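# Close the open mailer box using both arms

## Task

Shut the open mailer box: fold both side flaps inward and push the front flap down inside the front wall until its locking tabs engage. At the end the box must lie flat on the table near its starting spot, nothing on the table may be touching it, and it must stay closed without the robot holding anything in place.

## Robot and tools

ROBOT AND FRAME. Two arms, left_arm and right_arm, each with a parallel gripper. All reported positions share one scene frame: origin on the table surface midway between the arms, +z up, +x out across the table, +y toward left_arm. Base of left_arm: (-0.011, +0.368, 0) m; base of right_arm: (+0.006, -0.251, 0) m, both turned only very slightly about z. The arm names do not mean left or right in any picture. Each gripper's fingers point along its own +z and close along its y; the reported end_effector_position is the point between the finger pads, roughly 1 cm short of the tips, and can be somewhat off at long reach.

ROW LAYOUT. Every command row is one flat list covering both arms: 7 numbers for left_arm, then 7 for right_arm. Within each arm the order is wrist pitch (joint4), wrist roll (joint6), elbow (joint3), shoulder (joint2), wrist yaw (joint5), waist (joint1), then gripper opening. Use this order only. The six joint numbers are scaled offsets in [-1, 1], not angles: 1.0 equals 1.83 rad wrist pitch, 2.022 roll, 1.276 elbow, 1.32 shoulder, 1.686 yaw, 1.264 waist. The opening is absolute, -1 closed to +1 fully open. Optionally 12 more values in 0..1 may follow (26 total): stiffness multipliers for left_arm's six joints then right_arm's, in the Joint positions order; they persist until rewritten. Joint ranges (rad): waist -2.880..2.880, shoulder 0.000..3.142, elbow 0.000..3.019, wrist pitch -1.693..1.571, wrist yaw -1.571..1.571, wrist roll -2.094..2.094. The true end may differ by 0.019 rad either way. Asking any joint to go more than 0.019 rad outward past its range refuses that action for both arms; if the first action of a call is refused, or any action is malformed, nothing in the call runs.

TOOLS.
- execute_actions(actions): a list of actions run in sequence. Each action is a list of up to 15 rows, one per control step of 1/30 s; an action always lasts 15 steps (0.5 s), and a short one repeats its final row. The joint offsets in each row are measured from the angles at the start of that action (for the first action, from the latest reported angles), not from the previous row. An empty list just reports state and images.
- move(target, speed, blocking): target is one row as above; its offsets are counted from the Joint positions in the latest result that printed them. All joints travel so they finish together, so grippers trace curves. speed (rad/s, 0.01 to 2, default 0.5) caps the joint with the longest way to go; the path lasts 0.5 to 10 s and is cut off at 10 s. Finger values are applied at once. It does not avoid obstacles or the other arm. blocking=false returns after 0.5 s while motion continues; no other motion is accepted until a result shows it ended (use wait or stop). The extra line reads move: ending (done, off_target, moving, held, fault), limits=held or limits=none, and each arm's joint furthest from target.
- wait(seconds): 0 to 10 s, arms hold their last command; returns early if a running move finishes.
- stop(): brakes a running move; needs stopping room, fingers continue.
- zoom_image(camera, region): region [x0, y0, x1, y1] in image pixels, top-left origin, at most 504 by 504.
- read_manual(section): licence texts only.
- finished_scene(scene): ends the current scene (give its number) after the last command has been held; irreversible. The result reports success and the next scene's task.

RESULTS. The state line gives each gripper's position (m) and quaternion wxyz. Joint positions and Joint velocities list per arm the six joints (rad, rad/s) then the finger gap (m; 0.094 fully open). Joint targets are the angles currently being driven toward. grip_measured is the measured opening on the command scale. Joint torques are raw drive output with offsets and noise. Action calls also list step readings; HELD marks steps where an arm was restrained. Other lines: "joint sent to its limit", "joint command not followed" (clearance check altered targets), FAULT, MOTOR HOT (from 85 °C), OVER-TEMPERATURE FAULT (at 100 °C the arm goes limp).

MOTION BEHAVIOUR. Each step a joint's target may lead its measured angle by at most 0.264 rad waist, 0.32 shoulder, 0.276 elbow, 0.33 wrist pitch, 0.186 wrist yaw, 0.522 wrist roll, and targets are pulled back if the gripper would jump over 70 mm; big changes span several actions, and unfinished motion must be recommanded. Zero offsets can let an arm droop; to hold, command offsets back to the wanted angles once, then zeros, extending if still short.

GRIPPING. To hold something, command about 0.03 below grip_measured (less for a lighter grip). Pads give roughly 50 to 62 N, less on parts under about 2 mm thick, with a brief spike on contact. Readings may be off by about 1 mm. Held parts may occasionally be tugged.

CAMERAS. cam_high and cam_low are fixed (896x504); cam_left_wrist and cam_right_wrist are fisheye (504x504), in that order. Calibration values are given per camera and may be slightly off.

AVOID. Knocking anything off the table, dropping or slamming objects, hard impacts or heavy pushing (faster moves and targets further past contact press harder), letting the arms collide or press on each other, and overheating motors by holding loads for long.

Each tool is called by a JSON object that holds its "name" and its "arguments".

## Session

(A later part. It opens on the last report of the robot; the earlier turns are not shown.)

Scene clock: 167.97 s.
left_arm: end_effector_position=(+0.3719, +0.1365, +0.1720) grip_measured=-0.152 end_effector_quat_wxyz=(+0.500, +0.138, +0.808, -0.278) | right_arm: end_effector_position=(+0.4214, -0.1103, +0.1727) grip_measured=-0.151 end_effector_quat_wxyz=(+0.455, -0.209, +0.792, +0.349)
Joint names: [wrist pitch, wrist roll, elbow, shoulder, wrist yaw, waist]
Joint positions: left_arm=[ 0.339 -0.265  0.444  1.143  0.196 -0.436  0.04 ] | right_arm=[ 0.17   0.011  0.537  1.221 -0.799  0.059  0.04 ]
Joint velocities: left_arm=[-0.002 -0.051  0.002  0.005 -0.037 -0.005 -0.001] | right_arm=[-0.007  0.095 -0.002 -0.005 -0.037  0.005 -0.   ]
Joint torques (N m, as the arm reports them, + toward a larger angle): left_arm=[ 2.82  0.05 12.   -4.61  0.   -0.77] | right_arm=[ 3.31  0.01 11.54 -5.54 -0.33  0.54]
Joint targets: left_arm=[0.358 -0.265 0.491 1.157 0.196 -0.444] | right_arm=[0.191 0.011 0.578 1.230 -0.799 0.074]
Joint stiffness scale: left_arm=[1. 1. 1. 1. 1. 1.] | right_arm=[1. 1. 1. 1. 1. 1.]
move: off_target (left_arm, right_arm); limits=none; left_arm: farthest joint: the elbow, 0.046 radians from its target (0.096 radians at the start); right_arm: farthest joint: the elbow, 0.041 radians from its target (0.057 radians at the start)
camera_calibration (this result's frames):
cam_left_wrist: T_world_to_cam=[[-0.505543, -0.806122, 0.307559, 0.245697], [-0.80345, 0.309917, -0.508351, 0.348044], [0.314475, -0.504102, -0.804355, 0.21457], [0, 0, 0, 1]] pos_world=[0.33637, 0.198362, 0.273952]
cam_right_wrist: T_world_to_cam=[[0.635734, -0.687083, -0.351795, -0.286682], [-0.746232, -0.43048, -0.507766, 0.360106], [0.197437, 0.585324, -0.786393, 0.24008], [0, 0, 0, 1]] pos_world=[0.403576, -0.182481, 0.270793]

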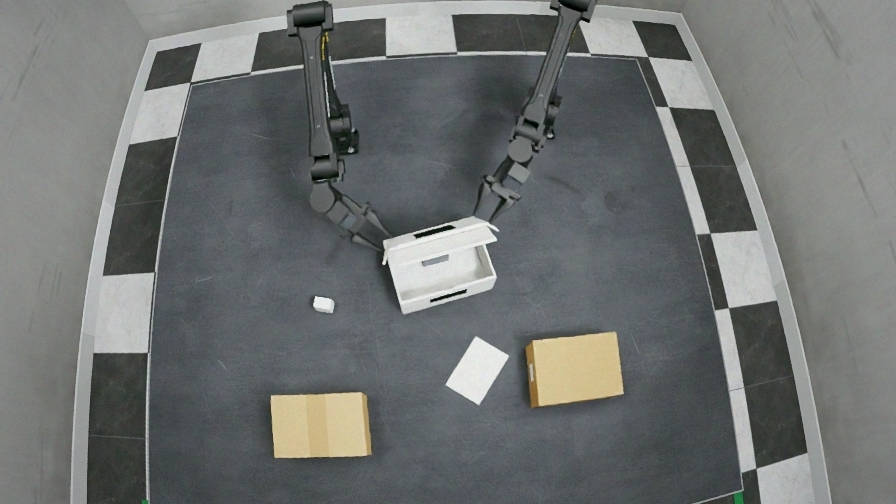

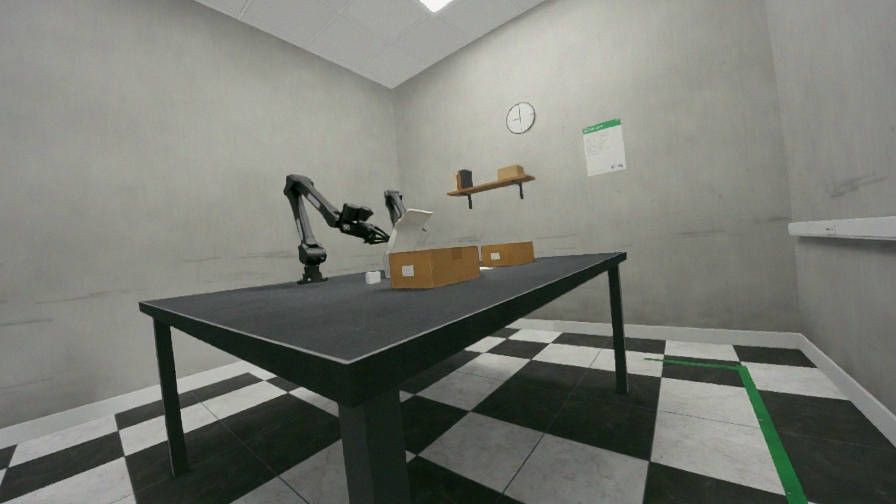

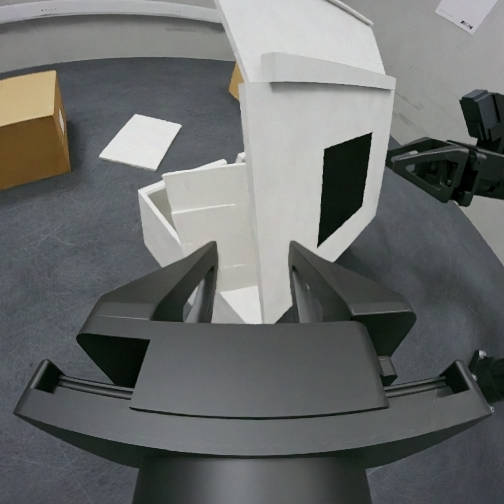

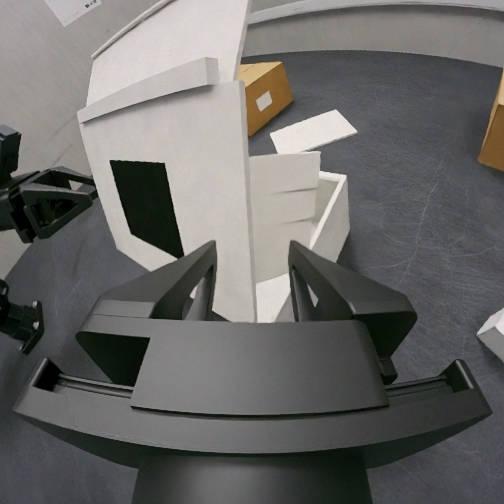

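{"name": "move", "arguments": {"target": [0.005,0,0.118,0.072,0,-0.02,-0.15, 0,0,0.112,0.063,0,0.067,-0.15], "speed": 0.12}}

{"name": "zoom_image", "arguments": {"camera": "cam_high", "region": [340, 170, 560, 330]}}

Scene clock: 186.83 s.
left_arm: end_effector_position=(+0.3991, +0.1196, +0.1815) grip_measured=-0.151 end_effector_quat_wxyz=(+0.503, +0.140, +0.807, -0.278) | right_arm: end_effector_position=(+0.4513, -0.0888, +0.1841) grip_measured=-0.151 end_effector_quat_wxyz=(+0.455, -0.227, +0.785, +0.353)
Joint names: [wrist pitch, wrist roll, elbow, shoulder, wrist yaw, waist]
Joint positions: left_arm=[ 0.339 -0.265  0.53   1.223  0.186 -0.445  0.04 ] | right_arm=[ 0.17   0.011  0.633  1.299 -0.785  0.107  0.04 ]
Joint velocities: left_arm=[-0.002  0.007  0.012 -0.015  0.095  0.005 -0.   ] | right_arm=[-0.012 -0.037 -0.012 -0.005 -0.037  0.005  0.001]
Joint torques (N m, as the arm reports them, + toward a larger angle): left_arm=[ 2.39  0.05 13.57 -5.77  0.4  -1.49] | right_arm=[ 2.29 -0.02 12.03 -7.37 -0.9   1.99]
Joint targets: left_arm=[0.348 -0.265 0.595 1.239 0.196 -0.461] | right_arm=[0.170 0.011 0.680 1.304 -0.800 0.144]
Joint stiffness scale: left_arm=[1. 1. 1. 1. 1. 1.] | right_arm=[1. 1. 1. 1. 1. 1.]
move: off_target (left_arm, right_arm); limits=none; left_arm: farthest joint: the elbow, 0.064 radians from its target (0.150 radians at the start); right_arm: farthest joint: the elbow, 0.047 radians from its target (0.143 radians at the start)
camera_calibration (this result's frames):
cam_left_wrist: T_world_to_cam=[[-0.508115, -0.805851, 0.304014, 0.244531], [-0.79975, 0.310413, -0.513853, 0.37947], [0.319719, -0.504231, -0.802204, 0.2026], [0, 0, 0, 1]] pos_world=[0.362956, 0.18142, 0.283177]
cam_right_wrist: T_world_to_cam=[[0.666079, -0.665771, -0.336286, -0.301596], [-0.721113, -0.459576, -0.518446, 0.385501], [0.190617, 0.587826, -0.78621, 0.233796], [0, 0, 0, 1]] pos_world=[0.434311, -0.161058, 0.282252]

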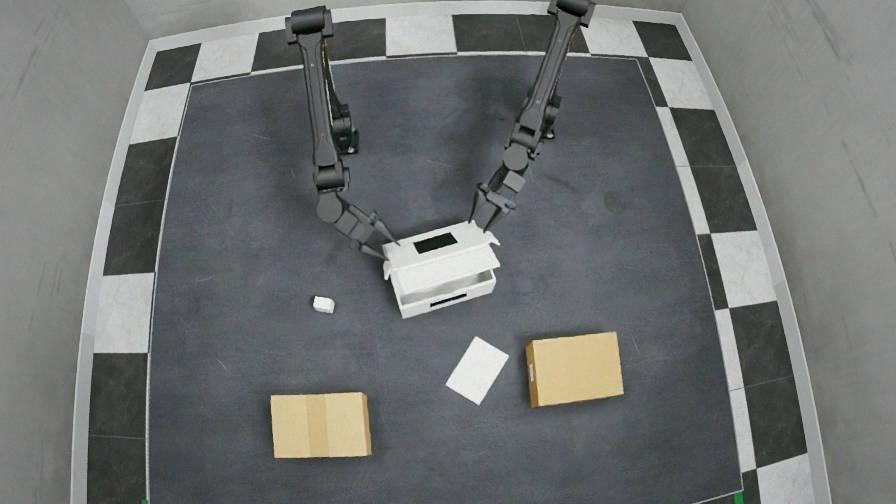

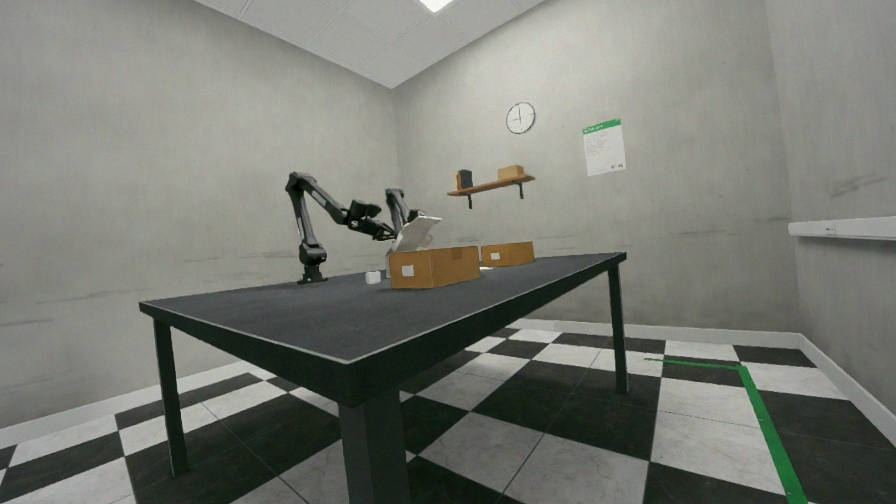

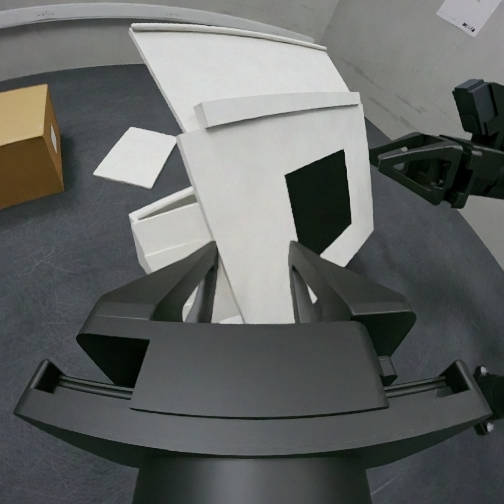

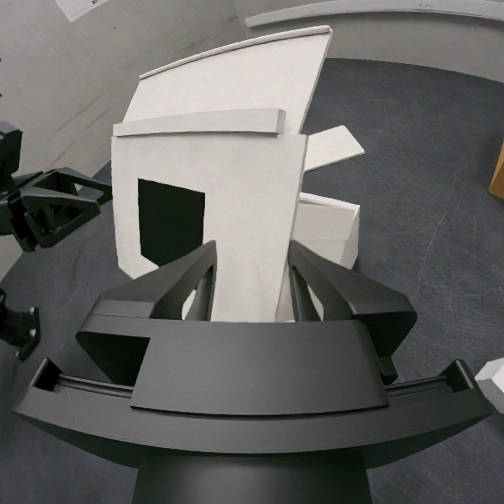

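Region (340, 170, 560, 330) of cam_high's 896x504 image, scaled by 2.291, with more detail than that image has; it fills the top 367 rows of this view, and the rest is white.

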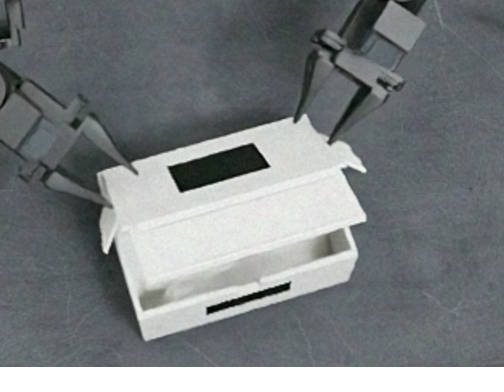

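{"name": "move", "arguments": {"target": [0.031,0.13,-0.125,-0.11,-0.11,-0.03,-1, 0.011,0,-0.05,-0.06,0,-0.16,-1], "speed": 0.25}}

Scene clock: 238.17 s.
left_arm: end_effector_position=(+0.3588, +0.1607, +0.1580) grip_measured=-0.991 end_effector_quat_wxyz=(+0.551, +0.201, +0.796, -0.151) | right_arm: end_effector_position=(+0.4493, -0.1740, +0.1830) grip_measured=-0.996 end_effector_quat_wxyz=(+0.489, -0.152, +0.803, +0.306)
Joint names: [wrist pitch, wrist roll, elbow, shoulder, wrist yaw, waist]
Joint positions: left_arm=[ 0.377 -0.018  0.365  1.096  0.005 -0.475  0.   ] | right_arm=[ 0.17   0.011  0.568  1.229 -0.782 -0.084  0.   ]
Joint velocities: left_arm=[-0.012 -0.007 -0.012 -0.015 -0.022  0.005  0.001] | right_arm=[-0.017  0.051  0.002 -0.015 -0.022 -0.005  0.001]
Joint torques (N m, as the arm reports them, + toward a larger angle): left_arm=[ 2.83  0.16  8.34 -6.36 -0.24 -0.74] | right_arm=[ 3.21  0.01  8.61 -7.24 -0.46 -0.93]
Joint targets: left_arm=[0.396 -0.002 0.370 1.078 0.001 -0.483] | right_arm=[0.190 0.011 0.569 1.221 -0.785 -0.095]
Joint stiffness scale: left_arm=[1. 1. 1. 1. 1. 1.] | right_arm=[1. 1. 1. 1. 1. 1.]
move: done; limits=none; left_arm: farthest joint: the wrist pitch, 0.019 radians from its target (0.057 radians at the start); right_arm: farthest joint: the wrist pitch, 0.020 radians from its target (0.020 radians at the start)
camera_calibration (this result's frames):
cam_left_wrist: T_world_to_cam=[[-0.488508, -0.872436, 0.0146518, 0.313728], [-0.733666, 0.4016, -0.548135, 0.289479], [0.472329, -0.278518, -0.836261, 0.1317], [0, 0, 0, 1]] pos_world=[0.303434, 0.194133, 0.264212]
cam_right_wrist: T_world_to_cam=[[0.52741, -0.782049, -0.332021, -0.316091], [-0.793317, -0.31342, -0.521936, 0.402802], [0.304117, 0.538672, -0.785713, 0.223745], [0, 0, 0, 1]] pos_world=[0.418214, -0.241477, 0.281087]

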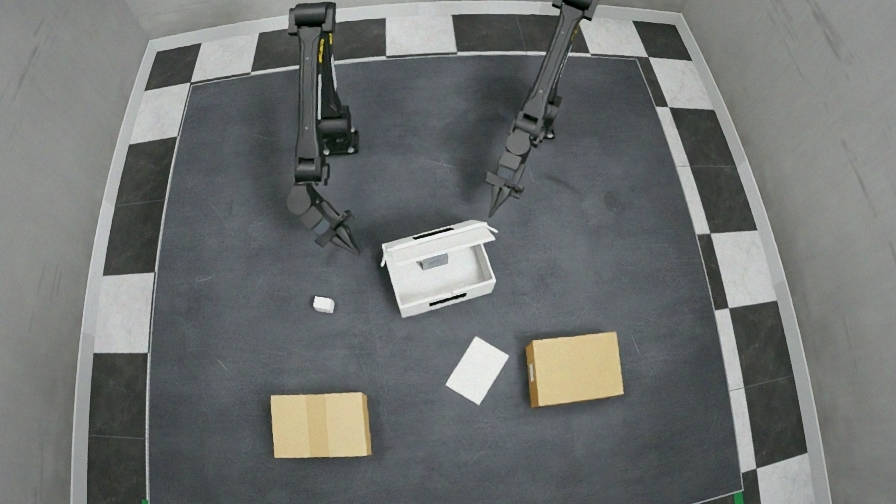

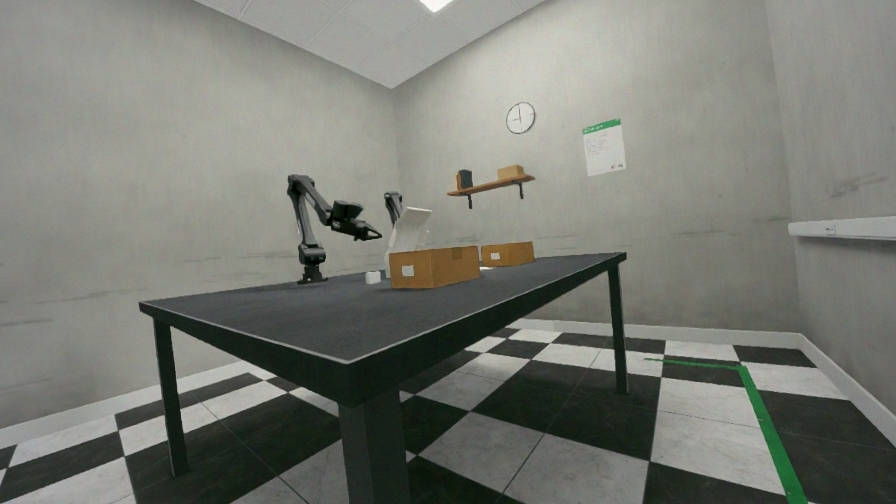

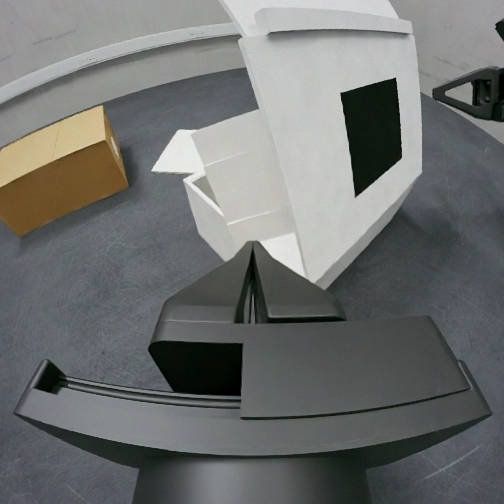

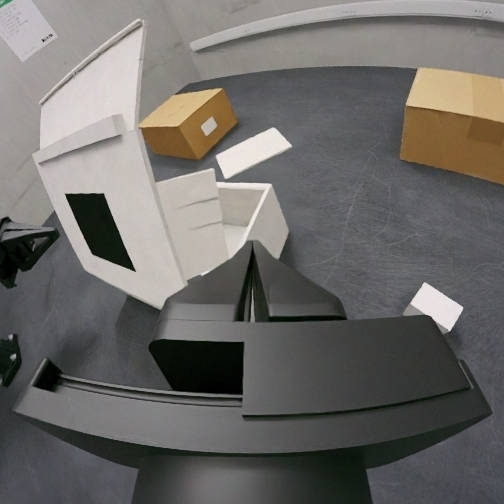

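{"name": "move", "arguments": {"target": [0.065,0,0.125,0.157,0,0.075,-1, 0.07,0,0.075,0.125,0,0.11,-1], "speed": 0.12}}

{"name": "zoom_image", "arguments": {"camera": "cam_high", "region": [340, 170, 560, 330]}}

Scene clock: 250.30 s.
left_arm: end_effector_position=(+0.4255, +0.1718, +0.1583) grip_measured=-0.991 end_effector_quat_wxyz=(+0.568, +0.164, +0.796, -0.128) | right_arm: end_effector_position=(+0.4721, -0.1207, +0.1602) grip_measured=-0.996 end_effector_quat_wxyz=(+0.472, -0.201, +0.791, +0.334)
Joint names: [wrist pitch, wrist roll, elbow, shoulder, wrist yaw, waist]
Joint positions: left_arm=[ 0.477 -0.017  0.482  1.287  0.005 -0.387  0.   ] | right_arm=[ 0.277  0.011  0.623  1.385 -0.782  0.037  0.   ]
Joint velocities: left_arm=[ 0.002 -0.037 -0.007  0.005 -0.007  0.005 -0.001] | right_arm=[ 0.002 -0.037 -0.002  0.005 -0.081 -0.005 -0.   ]
Joint torques (N m, as the arm reports them, + toward a larger angle): left_arm=[ 2.83  0.01 11.01 -6.03 -0.04  0.37] | right_arm=[ 3.24 -0.02 11.   -7.86 -0.33  0.55]
Joint targets: left_arm=[0.496 -0.017 0.524 1.303 0.005 -0.381] | right_arm=[0.298 0.011 0.663 1.394 -0.782 0.055]
Joint stiffness scale: left_arm=[1. 1. 1. 1. 1. 1.] | right_arm=[1. 1. 1. 1. 1. 1.]
move: off_target (left_arm, right_arm); limits=none; left_arm: farthest joint: the elbow, 0.042 radians from its target (0.160 radians at the start); right_arm: farthest joint: the elbow, 0.040 radians from its target (0.096 radians at the start)
camera_calibration (this result's frames):
cam_left_wrist: T_world_to_cam=[[-0.410407, -0.911797, 0.0138569, 0.329642], [-0.752671, 0.330126, -0.569651, 0.357915], [0.514832, -0.244219, -0.82177, 0.0773005], [0, 0, 0, 1]] pos_world=[0.364883, 0.201288, 0.262842]
cam_right_wrist: T_world_to_cam=[[0.619496, -0.713141, -0.32811, -0.329805], [-0.746625, -0.406187, -0.526843, 0.393322], [0.24244, 0.571352, -0.784079, 0.203026], [0, 0, 0, 1]] pos_world=[0.448755, -0.191434, 0.258195]

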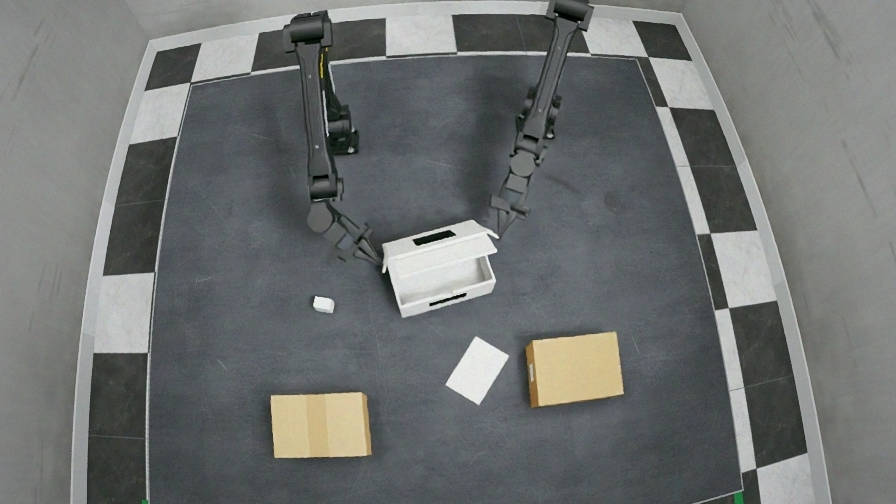

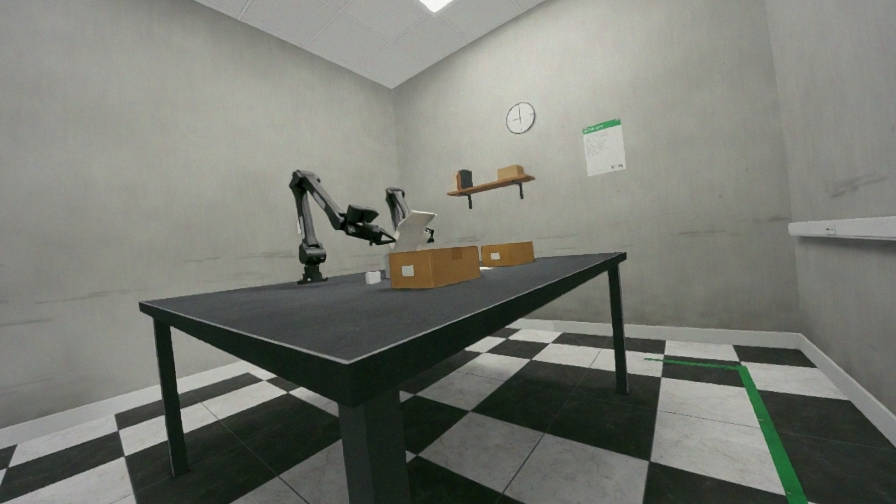

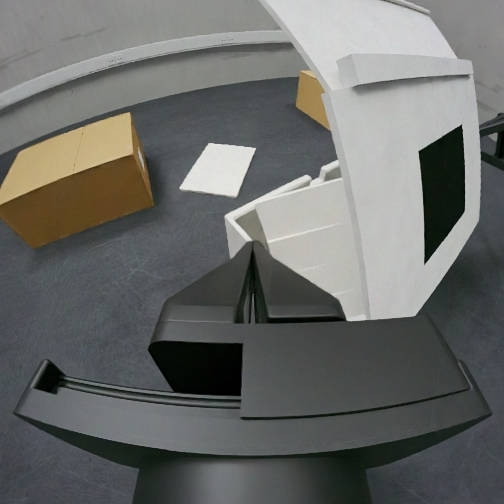

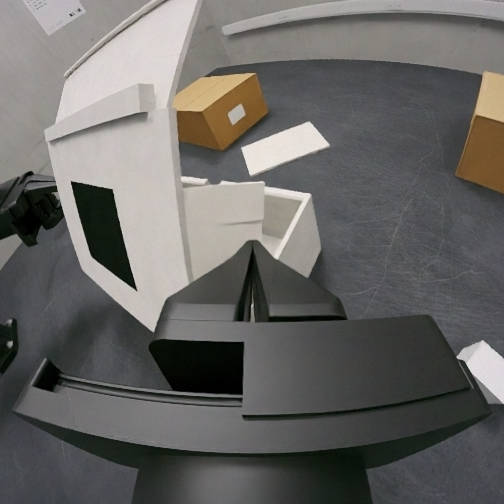

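Region (340, 170, 560, 330) of cam_high's 896x504 image, scaled by 2.291, with more detail than that image has; it fills the top 367 rows of this view, and the rest is white.

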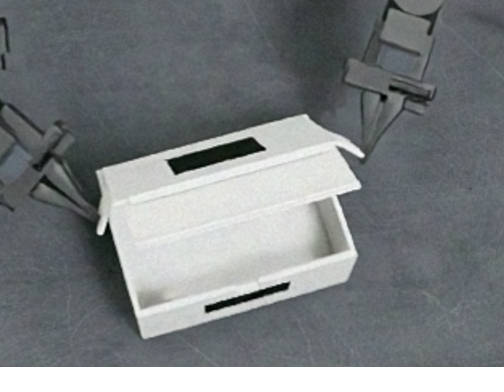

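{"name": "move", "arguments": {"target": [0.013,0,0.076,0.05,0,-0.085,-1, 0.011,0,0.04,0.012,0,0.055,-1], "speed": 0.08}}

{"name": "zoom_image", "arguments": {"camera": "cam_high", "region": [340, 170, 560, 330]}}

Scene clock: 274.17 s.
left_arm: end_effector_position=(+0.4225, +0.1292, +0.1563) grip_measured=-0.992 end_effector_quat_wxyz=(+0.560, +0.195, +0.792, -0.146) | right_arm: end_effector_position=(+0.4762, -0.1096, +0.1664) grip_measured=-0.996 end_effector_quat_wxyz=(+0.476, -0.211, +0.786, +0.334)
Joint names: [wrist pitch, wrist roll, elbow, shoulder, wrist yaw, waist]
Joint positions: left_arm=[ 0.477 -0.017  0.524  1.337 -0.008 -0.473  0.   ] | right_arm=[ 0.28   0.011  0.64   1.388 -0.77   0.063  0.   ]
Joint velocities: left_arm=[ 0.002  0.022 -0.007 -0.015  0.037  0.005  0.   ] | right_arm=[-0.007 -0.022 -0.017 -0.005  0.007  0.005  0.   ]
Joint torques (N m, as the arm reports them, + toward a larger angle): left_arm=[ 3.07  0.01 12.09 -6.63  0.54 -1.84] | right_arm=[ 2.98 -0.02 10.79 -7.4  -0.8   2.62]
Joint targets: left_arm=[0.501 -0.017 0.579 1.353 0.006 -0.495] | right_arm=[0.297 0.011 0.675 1.401 -0.782 0.106]
Joint stiffness scale: left_arm=[1. 1. 1. 1. 1. 1.] | right_arm=[1. 1. 1. 1. 1. 1.]
move: off_target (left_arm, right_arm); limits=none; left_arm: farthest joint: the elbow, 0.055 radians from its target (0.097 radians at the start); right_arm: farthest joint: the waist, 0.044 radians from its target (0.070 radians at the start)
camera_calibration (this result's frames):
cam_left_wrist: T_world_to_cam=[[-0.475949, -0.879422, 0.00948709, 0.313769], [-0.728936, 0.388423, -0.56372, 0.349995], [0.492063, -0.275217, -0.825912, 0.0810645], [0, 0, 0, 1]] pos_world=[0.364573, 0.1623, 0.261274]
cam_right_wrist: T_world_to_cam=[[0.636272, -0.704762, -0.313796, -0.331803], [-0.730858, -0.420438, -0.53766, 0.396845], [0.24699, 0.571439, -0.782594, 0.198125], [0, 0, 0, 1]] pos_world=[0.452219, -0.180209, 0.2643]

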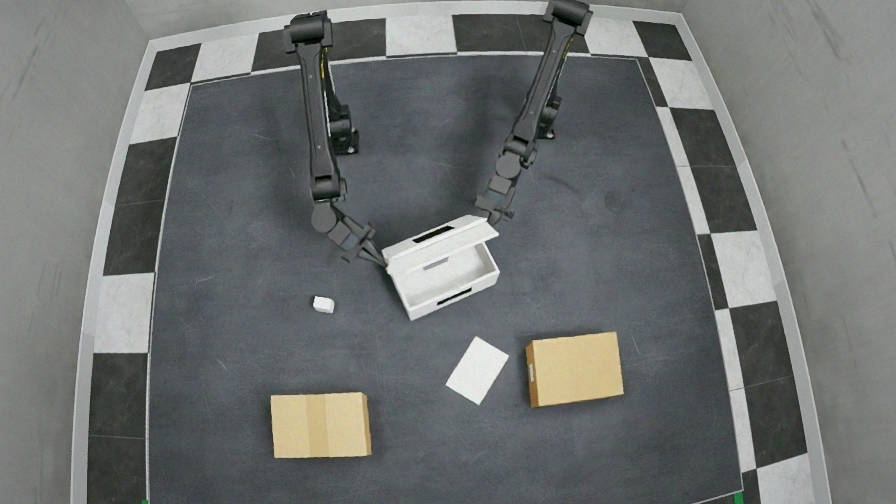

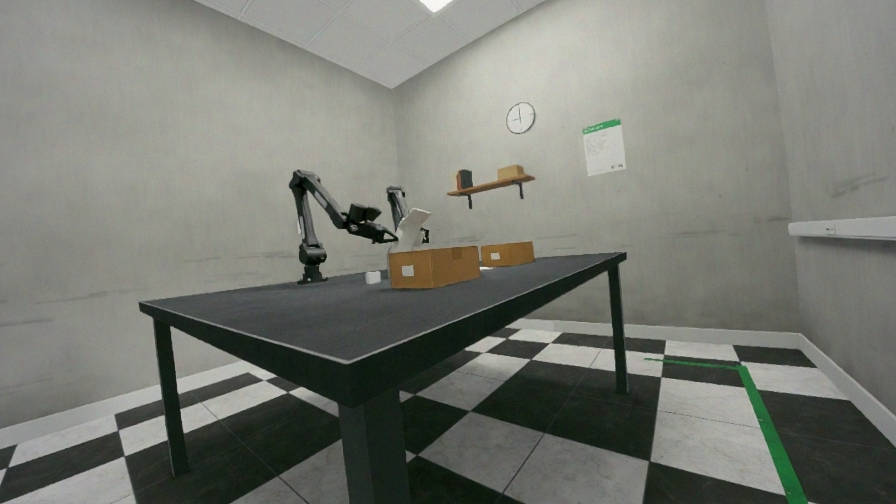

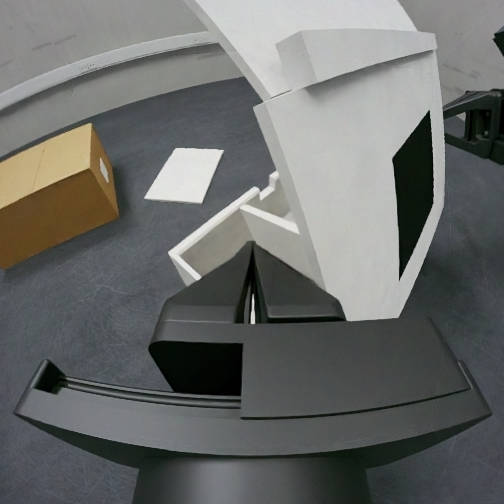

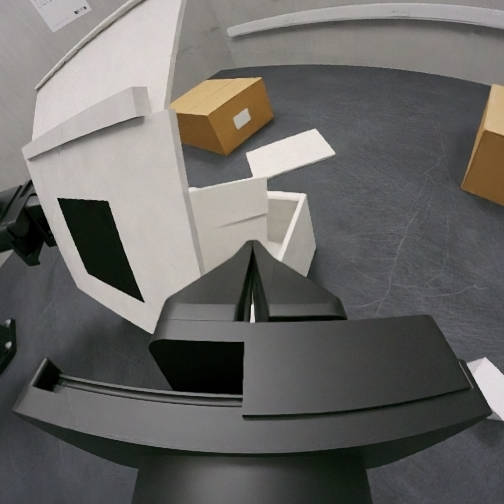

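Region (340, 170, 560, 330) of cam_high's 896x504 image, scaled by 2.291, with more detail than that image has; it fills the top 367 rows of this view, and the rest is white.

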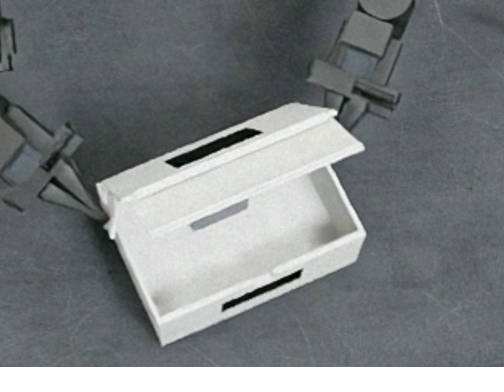

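{"name": "move", "arguments": {"target": [0.028,0,0.095,0.085,0.008,0.012,-1, 0.01,0,-0.025,-0.035,-0.007,0.034,-1], "speed": 0.06}}

{"name": "zoom_image", "arguments": {"camera": "cam_high", "region": [340, 170, 560, 330]}}

Scene clock: 300.73 s.
left_arm: end_effector_position=(+0.4501, +0.1282, +0.1435) grip_measured=-0.992 end_effector_quat_wxyz=(+0.556, +0.187, +0.798, -0.139) | right_arm: end_effector_position=(+0.4643, -0.1090, +0.1693) grip_measured=-0.996 end_effector_quat_wxyz=(+0.478, -0.213, +0.784, +0.334)
Joint names: [wrist pitch, wrist roll, elbow, shoulder, wrist yaw, waist]
Joint positions: left_arm=[ 0.501 -0.017  0.582  1.432 -0.006 -0.448  0.   ] | right_arm=[ 0.28   0.011  0.611  1.351 -0.77   0.066  0.   ]
Joint velocities: left_arm=[ 0.007 -0.007  0.007 -0.015 -0.022 -0.005 -0.001] | right_arm=[-0.007 -0.007 -0.002 -0.005  0.051 -0.005 -0.   ]
Joint torques (N m, as the arm reports them, + toward a larger angle): left_arm=[ 3.27  0.02 12.55 -7.7   0.45 -0.91] | right_arm=[ 3.11 -0.02  7.62 -8.48 -0.81  2.94]
Joint targets: left_arm=[0.529 -0.017 0.645 1.449 0.005 -0.458] | right_arm=[0.298 0.011 0.608 1.342 -0.782 0.106]
Joint stiffness scale: left_arm=[1. 1. 1. 1. 1. 1.] | right_arm=[1. 1. 1. 1. 1. 1.]
move: off_target (left_arm, right_arm); limits=none; left_arm: farthest joint: the elbow, 0.064 radians from its target (0.121 radians at the start); right_arm: farthest joint: the waist, 0.040 radians from its target (0.043 radians at the start)
camera_calibration (this result's frames):
cam_left_wrist: T_world_to_cam=[[-0.455471, -0.890195, 0.0100024, 0.318306], [-0.745006, 0.374986, -0.551681, 0.370555], [0.487353, -0.258726, -0.833995, 0.0578318], [0, 0, 0, 1]] pos_world=[0.39286, 0.159364, 0.249476]
cam_right_wrist: T_world_to_cam=[[0.639932, -0.70349, -0.309176, -0.325272], [-0.7261, -0.421879, -0.542951, 0.388544], [0.251526, 0.571944, -0.780778, 0.200664], [0, 0, 0, 1]] pos_world=[0.439802, -0.179675, 0.267068]

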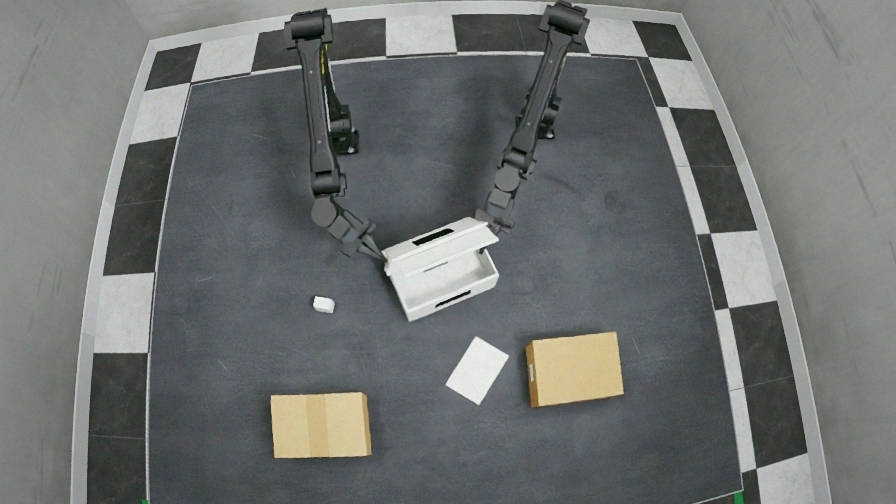

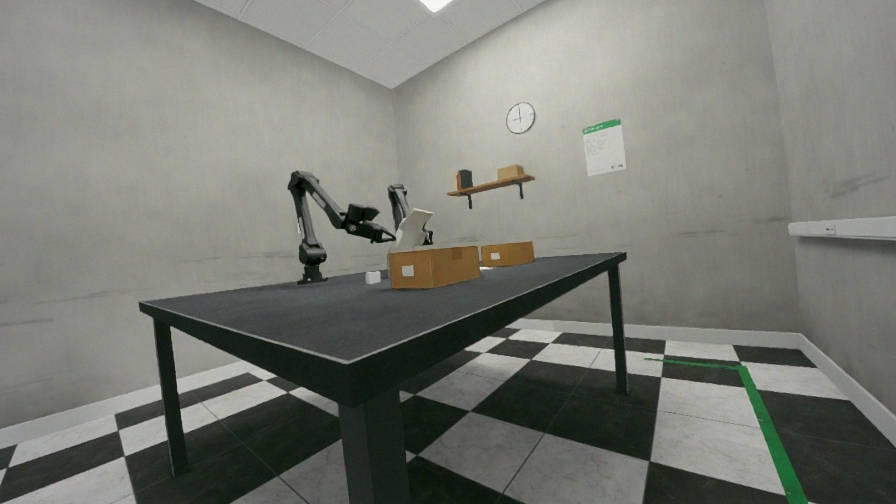

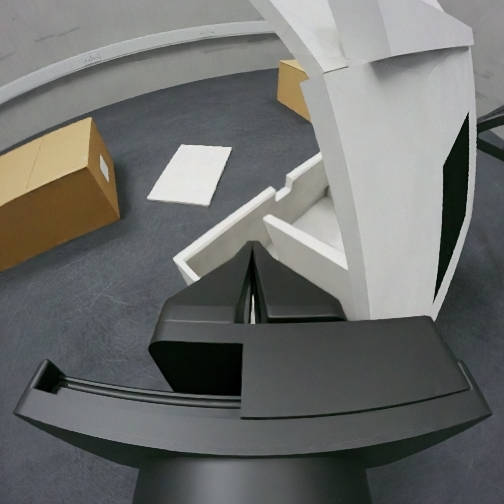

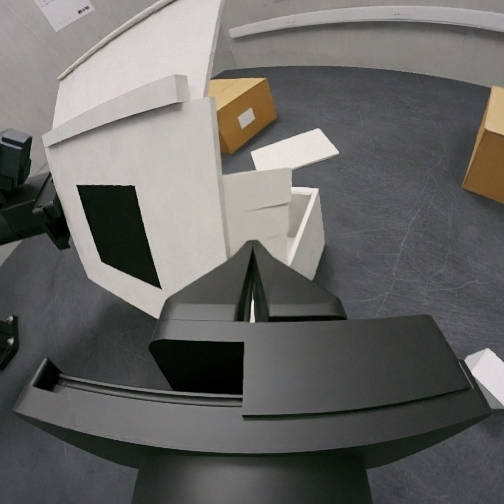

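Region (340, 170, 560, 330) of cam_high's 896x504 image, scaled by 2.291, with more detail than that image has; it fills the top 367 rows of this view, and the rest is white.

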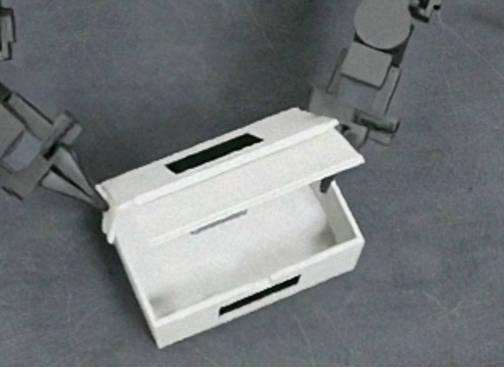

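{"name": "move", "arguments": {"target": [-0.08,0,-0.2,-0.34,0,0.02,-1, 0.01,0,0.01,0,0,-0.13,-1], "speed": 0.4}}

{"name": "move", "arguments": {"target": [-0.245,0,0.13,0.1,0,-0.18,-1, 0.01,0,0.015,0,0,0,-1], "speed": 0.4}}

Scene clock: 325.60 s.
left_arm: end_effector_position=(+0.3510, +0.1878, +0.1702) grip_measured=-0.992 end_effector_quat_wxyz=(+0.571, +0.177, +0.790, -0.137) | right_arm: end_effector_position=(+0.4809, -0.1805, +0.1692) grip_measured=-0.996 end_effector_quat_wxyz=(+0.503, -0.152, +0.798, +0.295)
Joint names: [wrist pitch, wrist roll, elbow, shoulder, wrist yaw, waist]
Joint positions: left_arm=[ 0.359 -0.017  0.32   0.994 -0.007 -0.431  0.   ] | right_arm=[ 0.28   0.011  0.611  1.351 -0.767 -0.087  0.   ]
Joint velocities: left_arm=[ 0.012 -0.051 -0.012 -0.015  0.007  0.005 -0.001] | right_arm=[-0.012 -0.007  0.002 -0.015  0.022 -0.005 -0.001]
Joint torques (N m, as the arm reports them, + toward a larger angle): left_arm=[ 1.72  0.02  8.84 -5.01 -0.02  0.48] | right_arm=[ 3.15 -0.04  8.7  -8.06 -0.42 -1.18]
Joint targets: left_arm=[0.354 -0.017 0.326 0.983 -0.006 -0.423] | right_arm=[0.298 0.011 0.624 1.351 -0.770 -0.099]
Joint stiffness scale: left_arm=[1. 1. 1. 1. 1. 1.] | right_arm=[1. 1. 1. 1. 1. 1.]
move: done; limits=none; left_arm: farthest joint: the shoulder, 0.011 radians from its target (0.449 radians at the start); right_arm: farthest joint: the wrist pitch, 0.018 radians from its target (0.018 radians at the start)
camera_calibration (this result's frames):
cam_left_wrist: T_world_to_cam=[[-0.440112, -0.897885, 0.0101494, 0.321977], [-0.733854, 0.353151, -0.580295, 0.294156], [0.517454, -0.262843, -0.814343, 0.130611], [0, 0, 0, 1]] pos_world=[0.289989, 0.219547, 0.273792]
cam_right_wrist: T_world_to_cam=[[0.523658, -0.794235, -0.308178, -0.346857], [-0.782584, -0.305503, -0.54243, 0.418404], [0.336668, 0.525223, -0.781534, 0.188013], [0, 0, 0, 1]] pos_world=[0.445772, -0.246411, 0.267]

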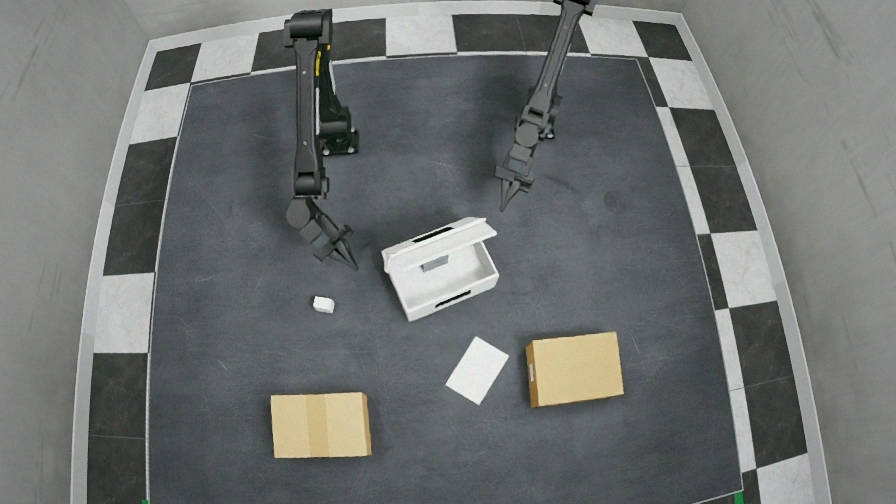

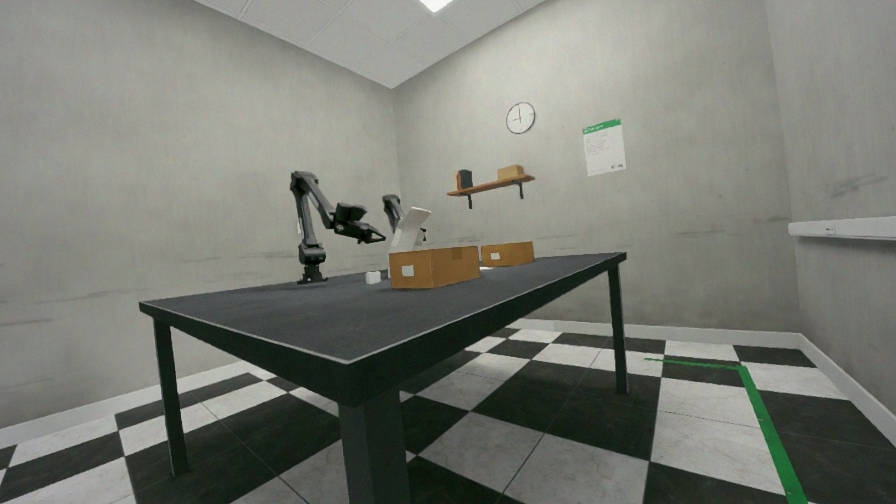

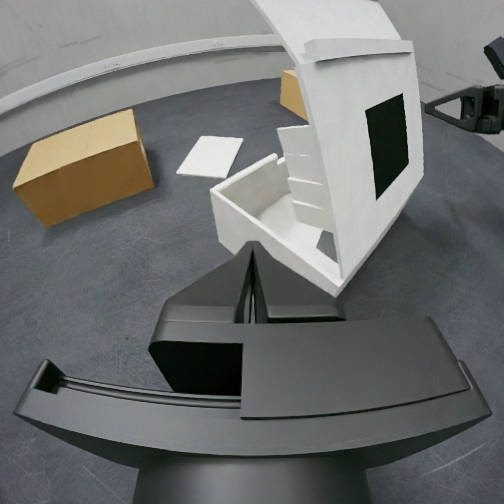

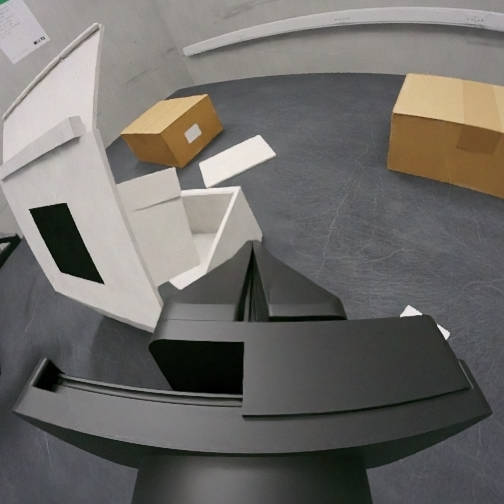

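Scene clock: 327.20 s.
left_arm: end_effector_position=(+0.2932, +0.1195, +0.0937) grip_measured=-0.992 end_effector_quat_wxyz=(+0.373, +0.301, +0.867, -0.134) | right_arm: end_effector_position=(+0.4809, -0.1805, +0.1692) grip_measured=-0.996 end_effector_quat_wxyz=(+0.503, -0.152, +0.798, +0.295)
Joint names: [wrist pitch, wrist roll, elbow, shoulder, wrist yaw, waist]
Joint positions: left_arm=[-0.084 -0.017  0.44   1.112 -0.007 -0.654  0.   ] | right_arm=[ 0.28   0.011  0.611  1.351 -0.767 -0.087  0.   ]
Joint velocities: left_arm=[-0.002  0.007 -0.007  0.015  0.022 -0.024 -0.   ] | right_arm=[ 0.002 -0.007 -0.002  0.005  0.007  0.015  0.   ]
Joint torques (N m, as the arm reports them, + toward a larger angle): left_arm=[ 1.38  0.02 11.82 -4.14 -0.05 -0.4 ] | right_arm=[ 3.24 -0.04  9.42 -8.77 -0.28  0.2 ]
Joint targets: left_arm=[-0.089 -0.017 0.485 1.126 -0.007 -0.658] | right_arm=[0.298 0.011 0.630 1.351 -0.767 -0.087]
Joint stiffness scale: left_arm=[1. 1. 1. 1. 1. 1.] | right_arm=[1. 1. 1. 1. 1. 1.]
move: off_target (left_arm); limits=none; left_arm: farthest joint: the elbow, 0.046 radians from its target (0.166 radians at the start); right_arm: farthest joint: the elbow, 0.019 radians from its target (0.019 radians at the start)
camera_calibration (this result's frames):
cam_left_wrist: T_world_to_cam=[[-0.625147, -0.780485, 0.00584664, 0.276582], [-0.768691, 0.614367, -0.177955, 0.172755], [0.135299, -0.115742, -0.984021, 0.190709], [0, 0, 0, 1]] pos_world=[0.279897, 0.131806, 0.216787]
cam_right_wrist: T_world_to_cam=[[0.523658, -0.794235, -0.308178, -0.346857], [-0.782584, -0.305503, -0.54243, 0.418404], [0.336668, 0.525223, -0.781534, 0.188013], [0, 0, 0, 1]] pos_world=[0.445772, -0.246411, 0.267]

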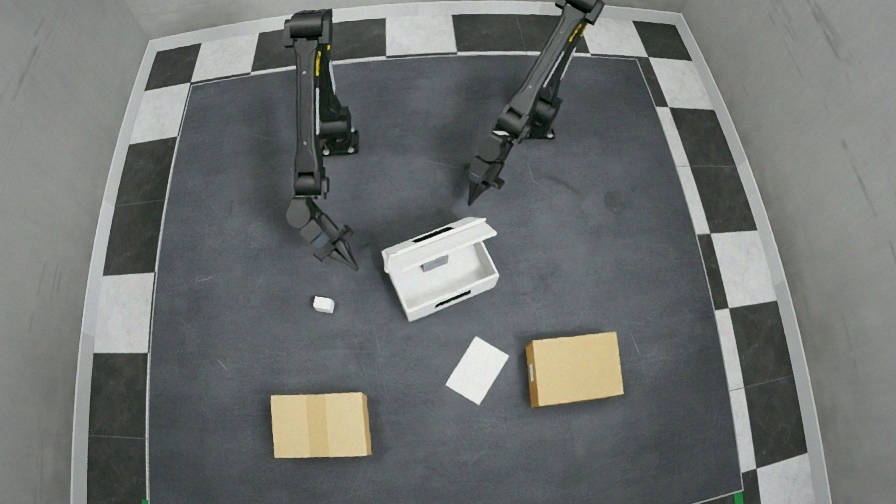

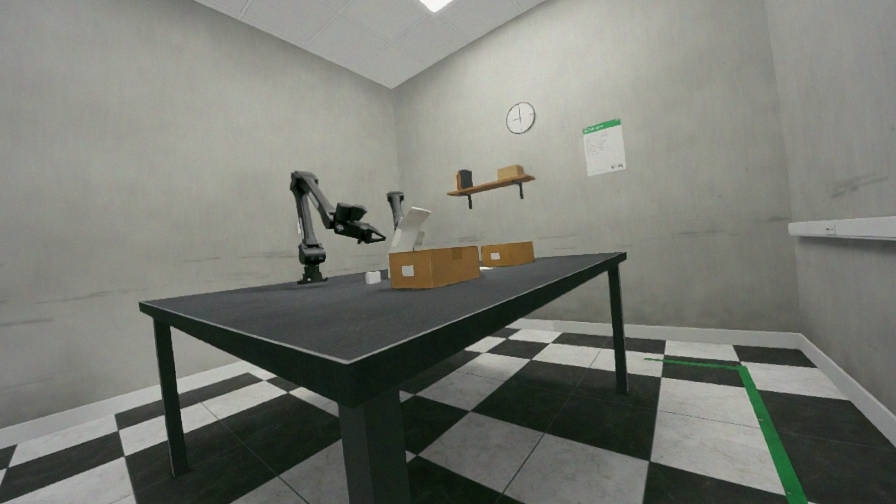

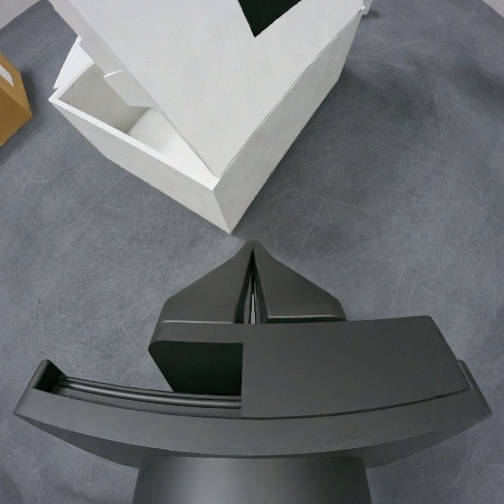

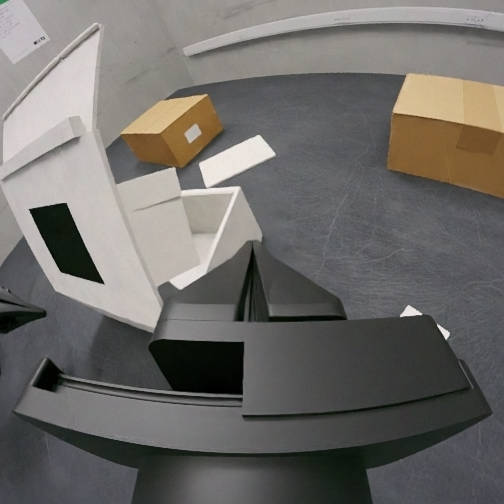

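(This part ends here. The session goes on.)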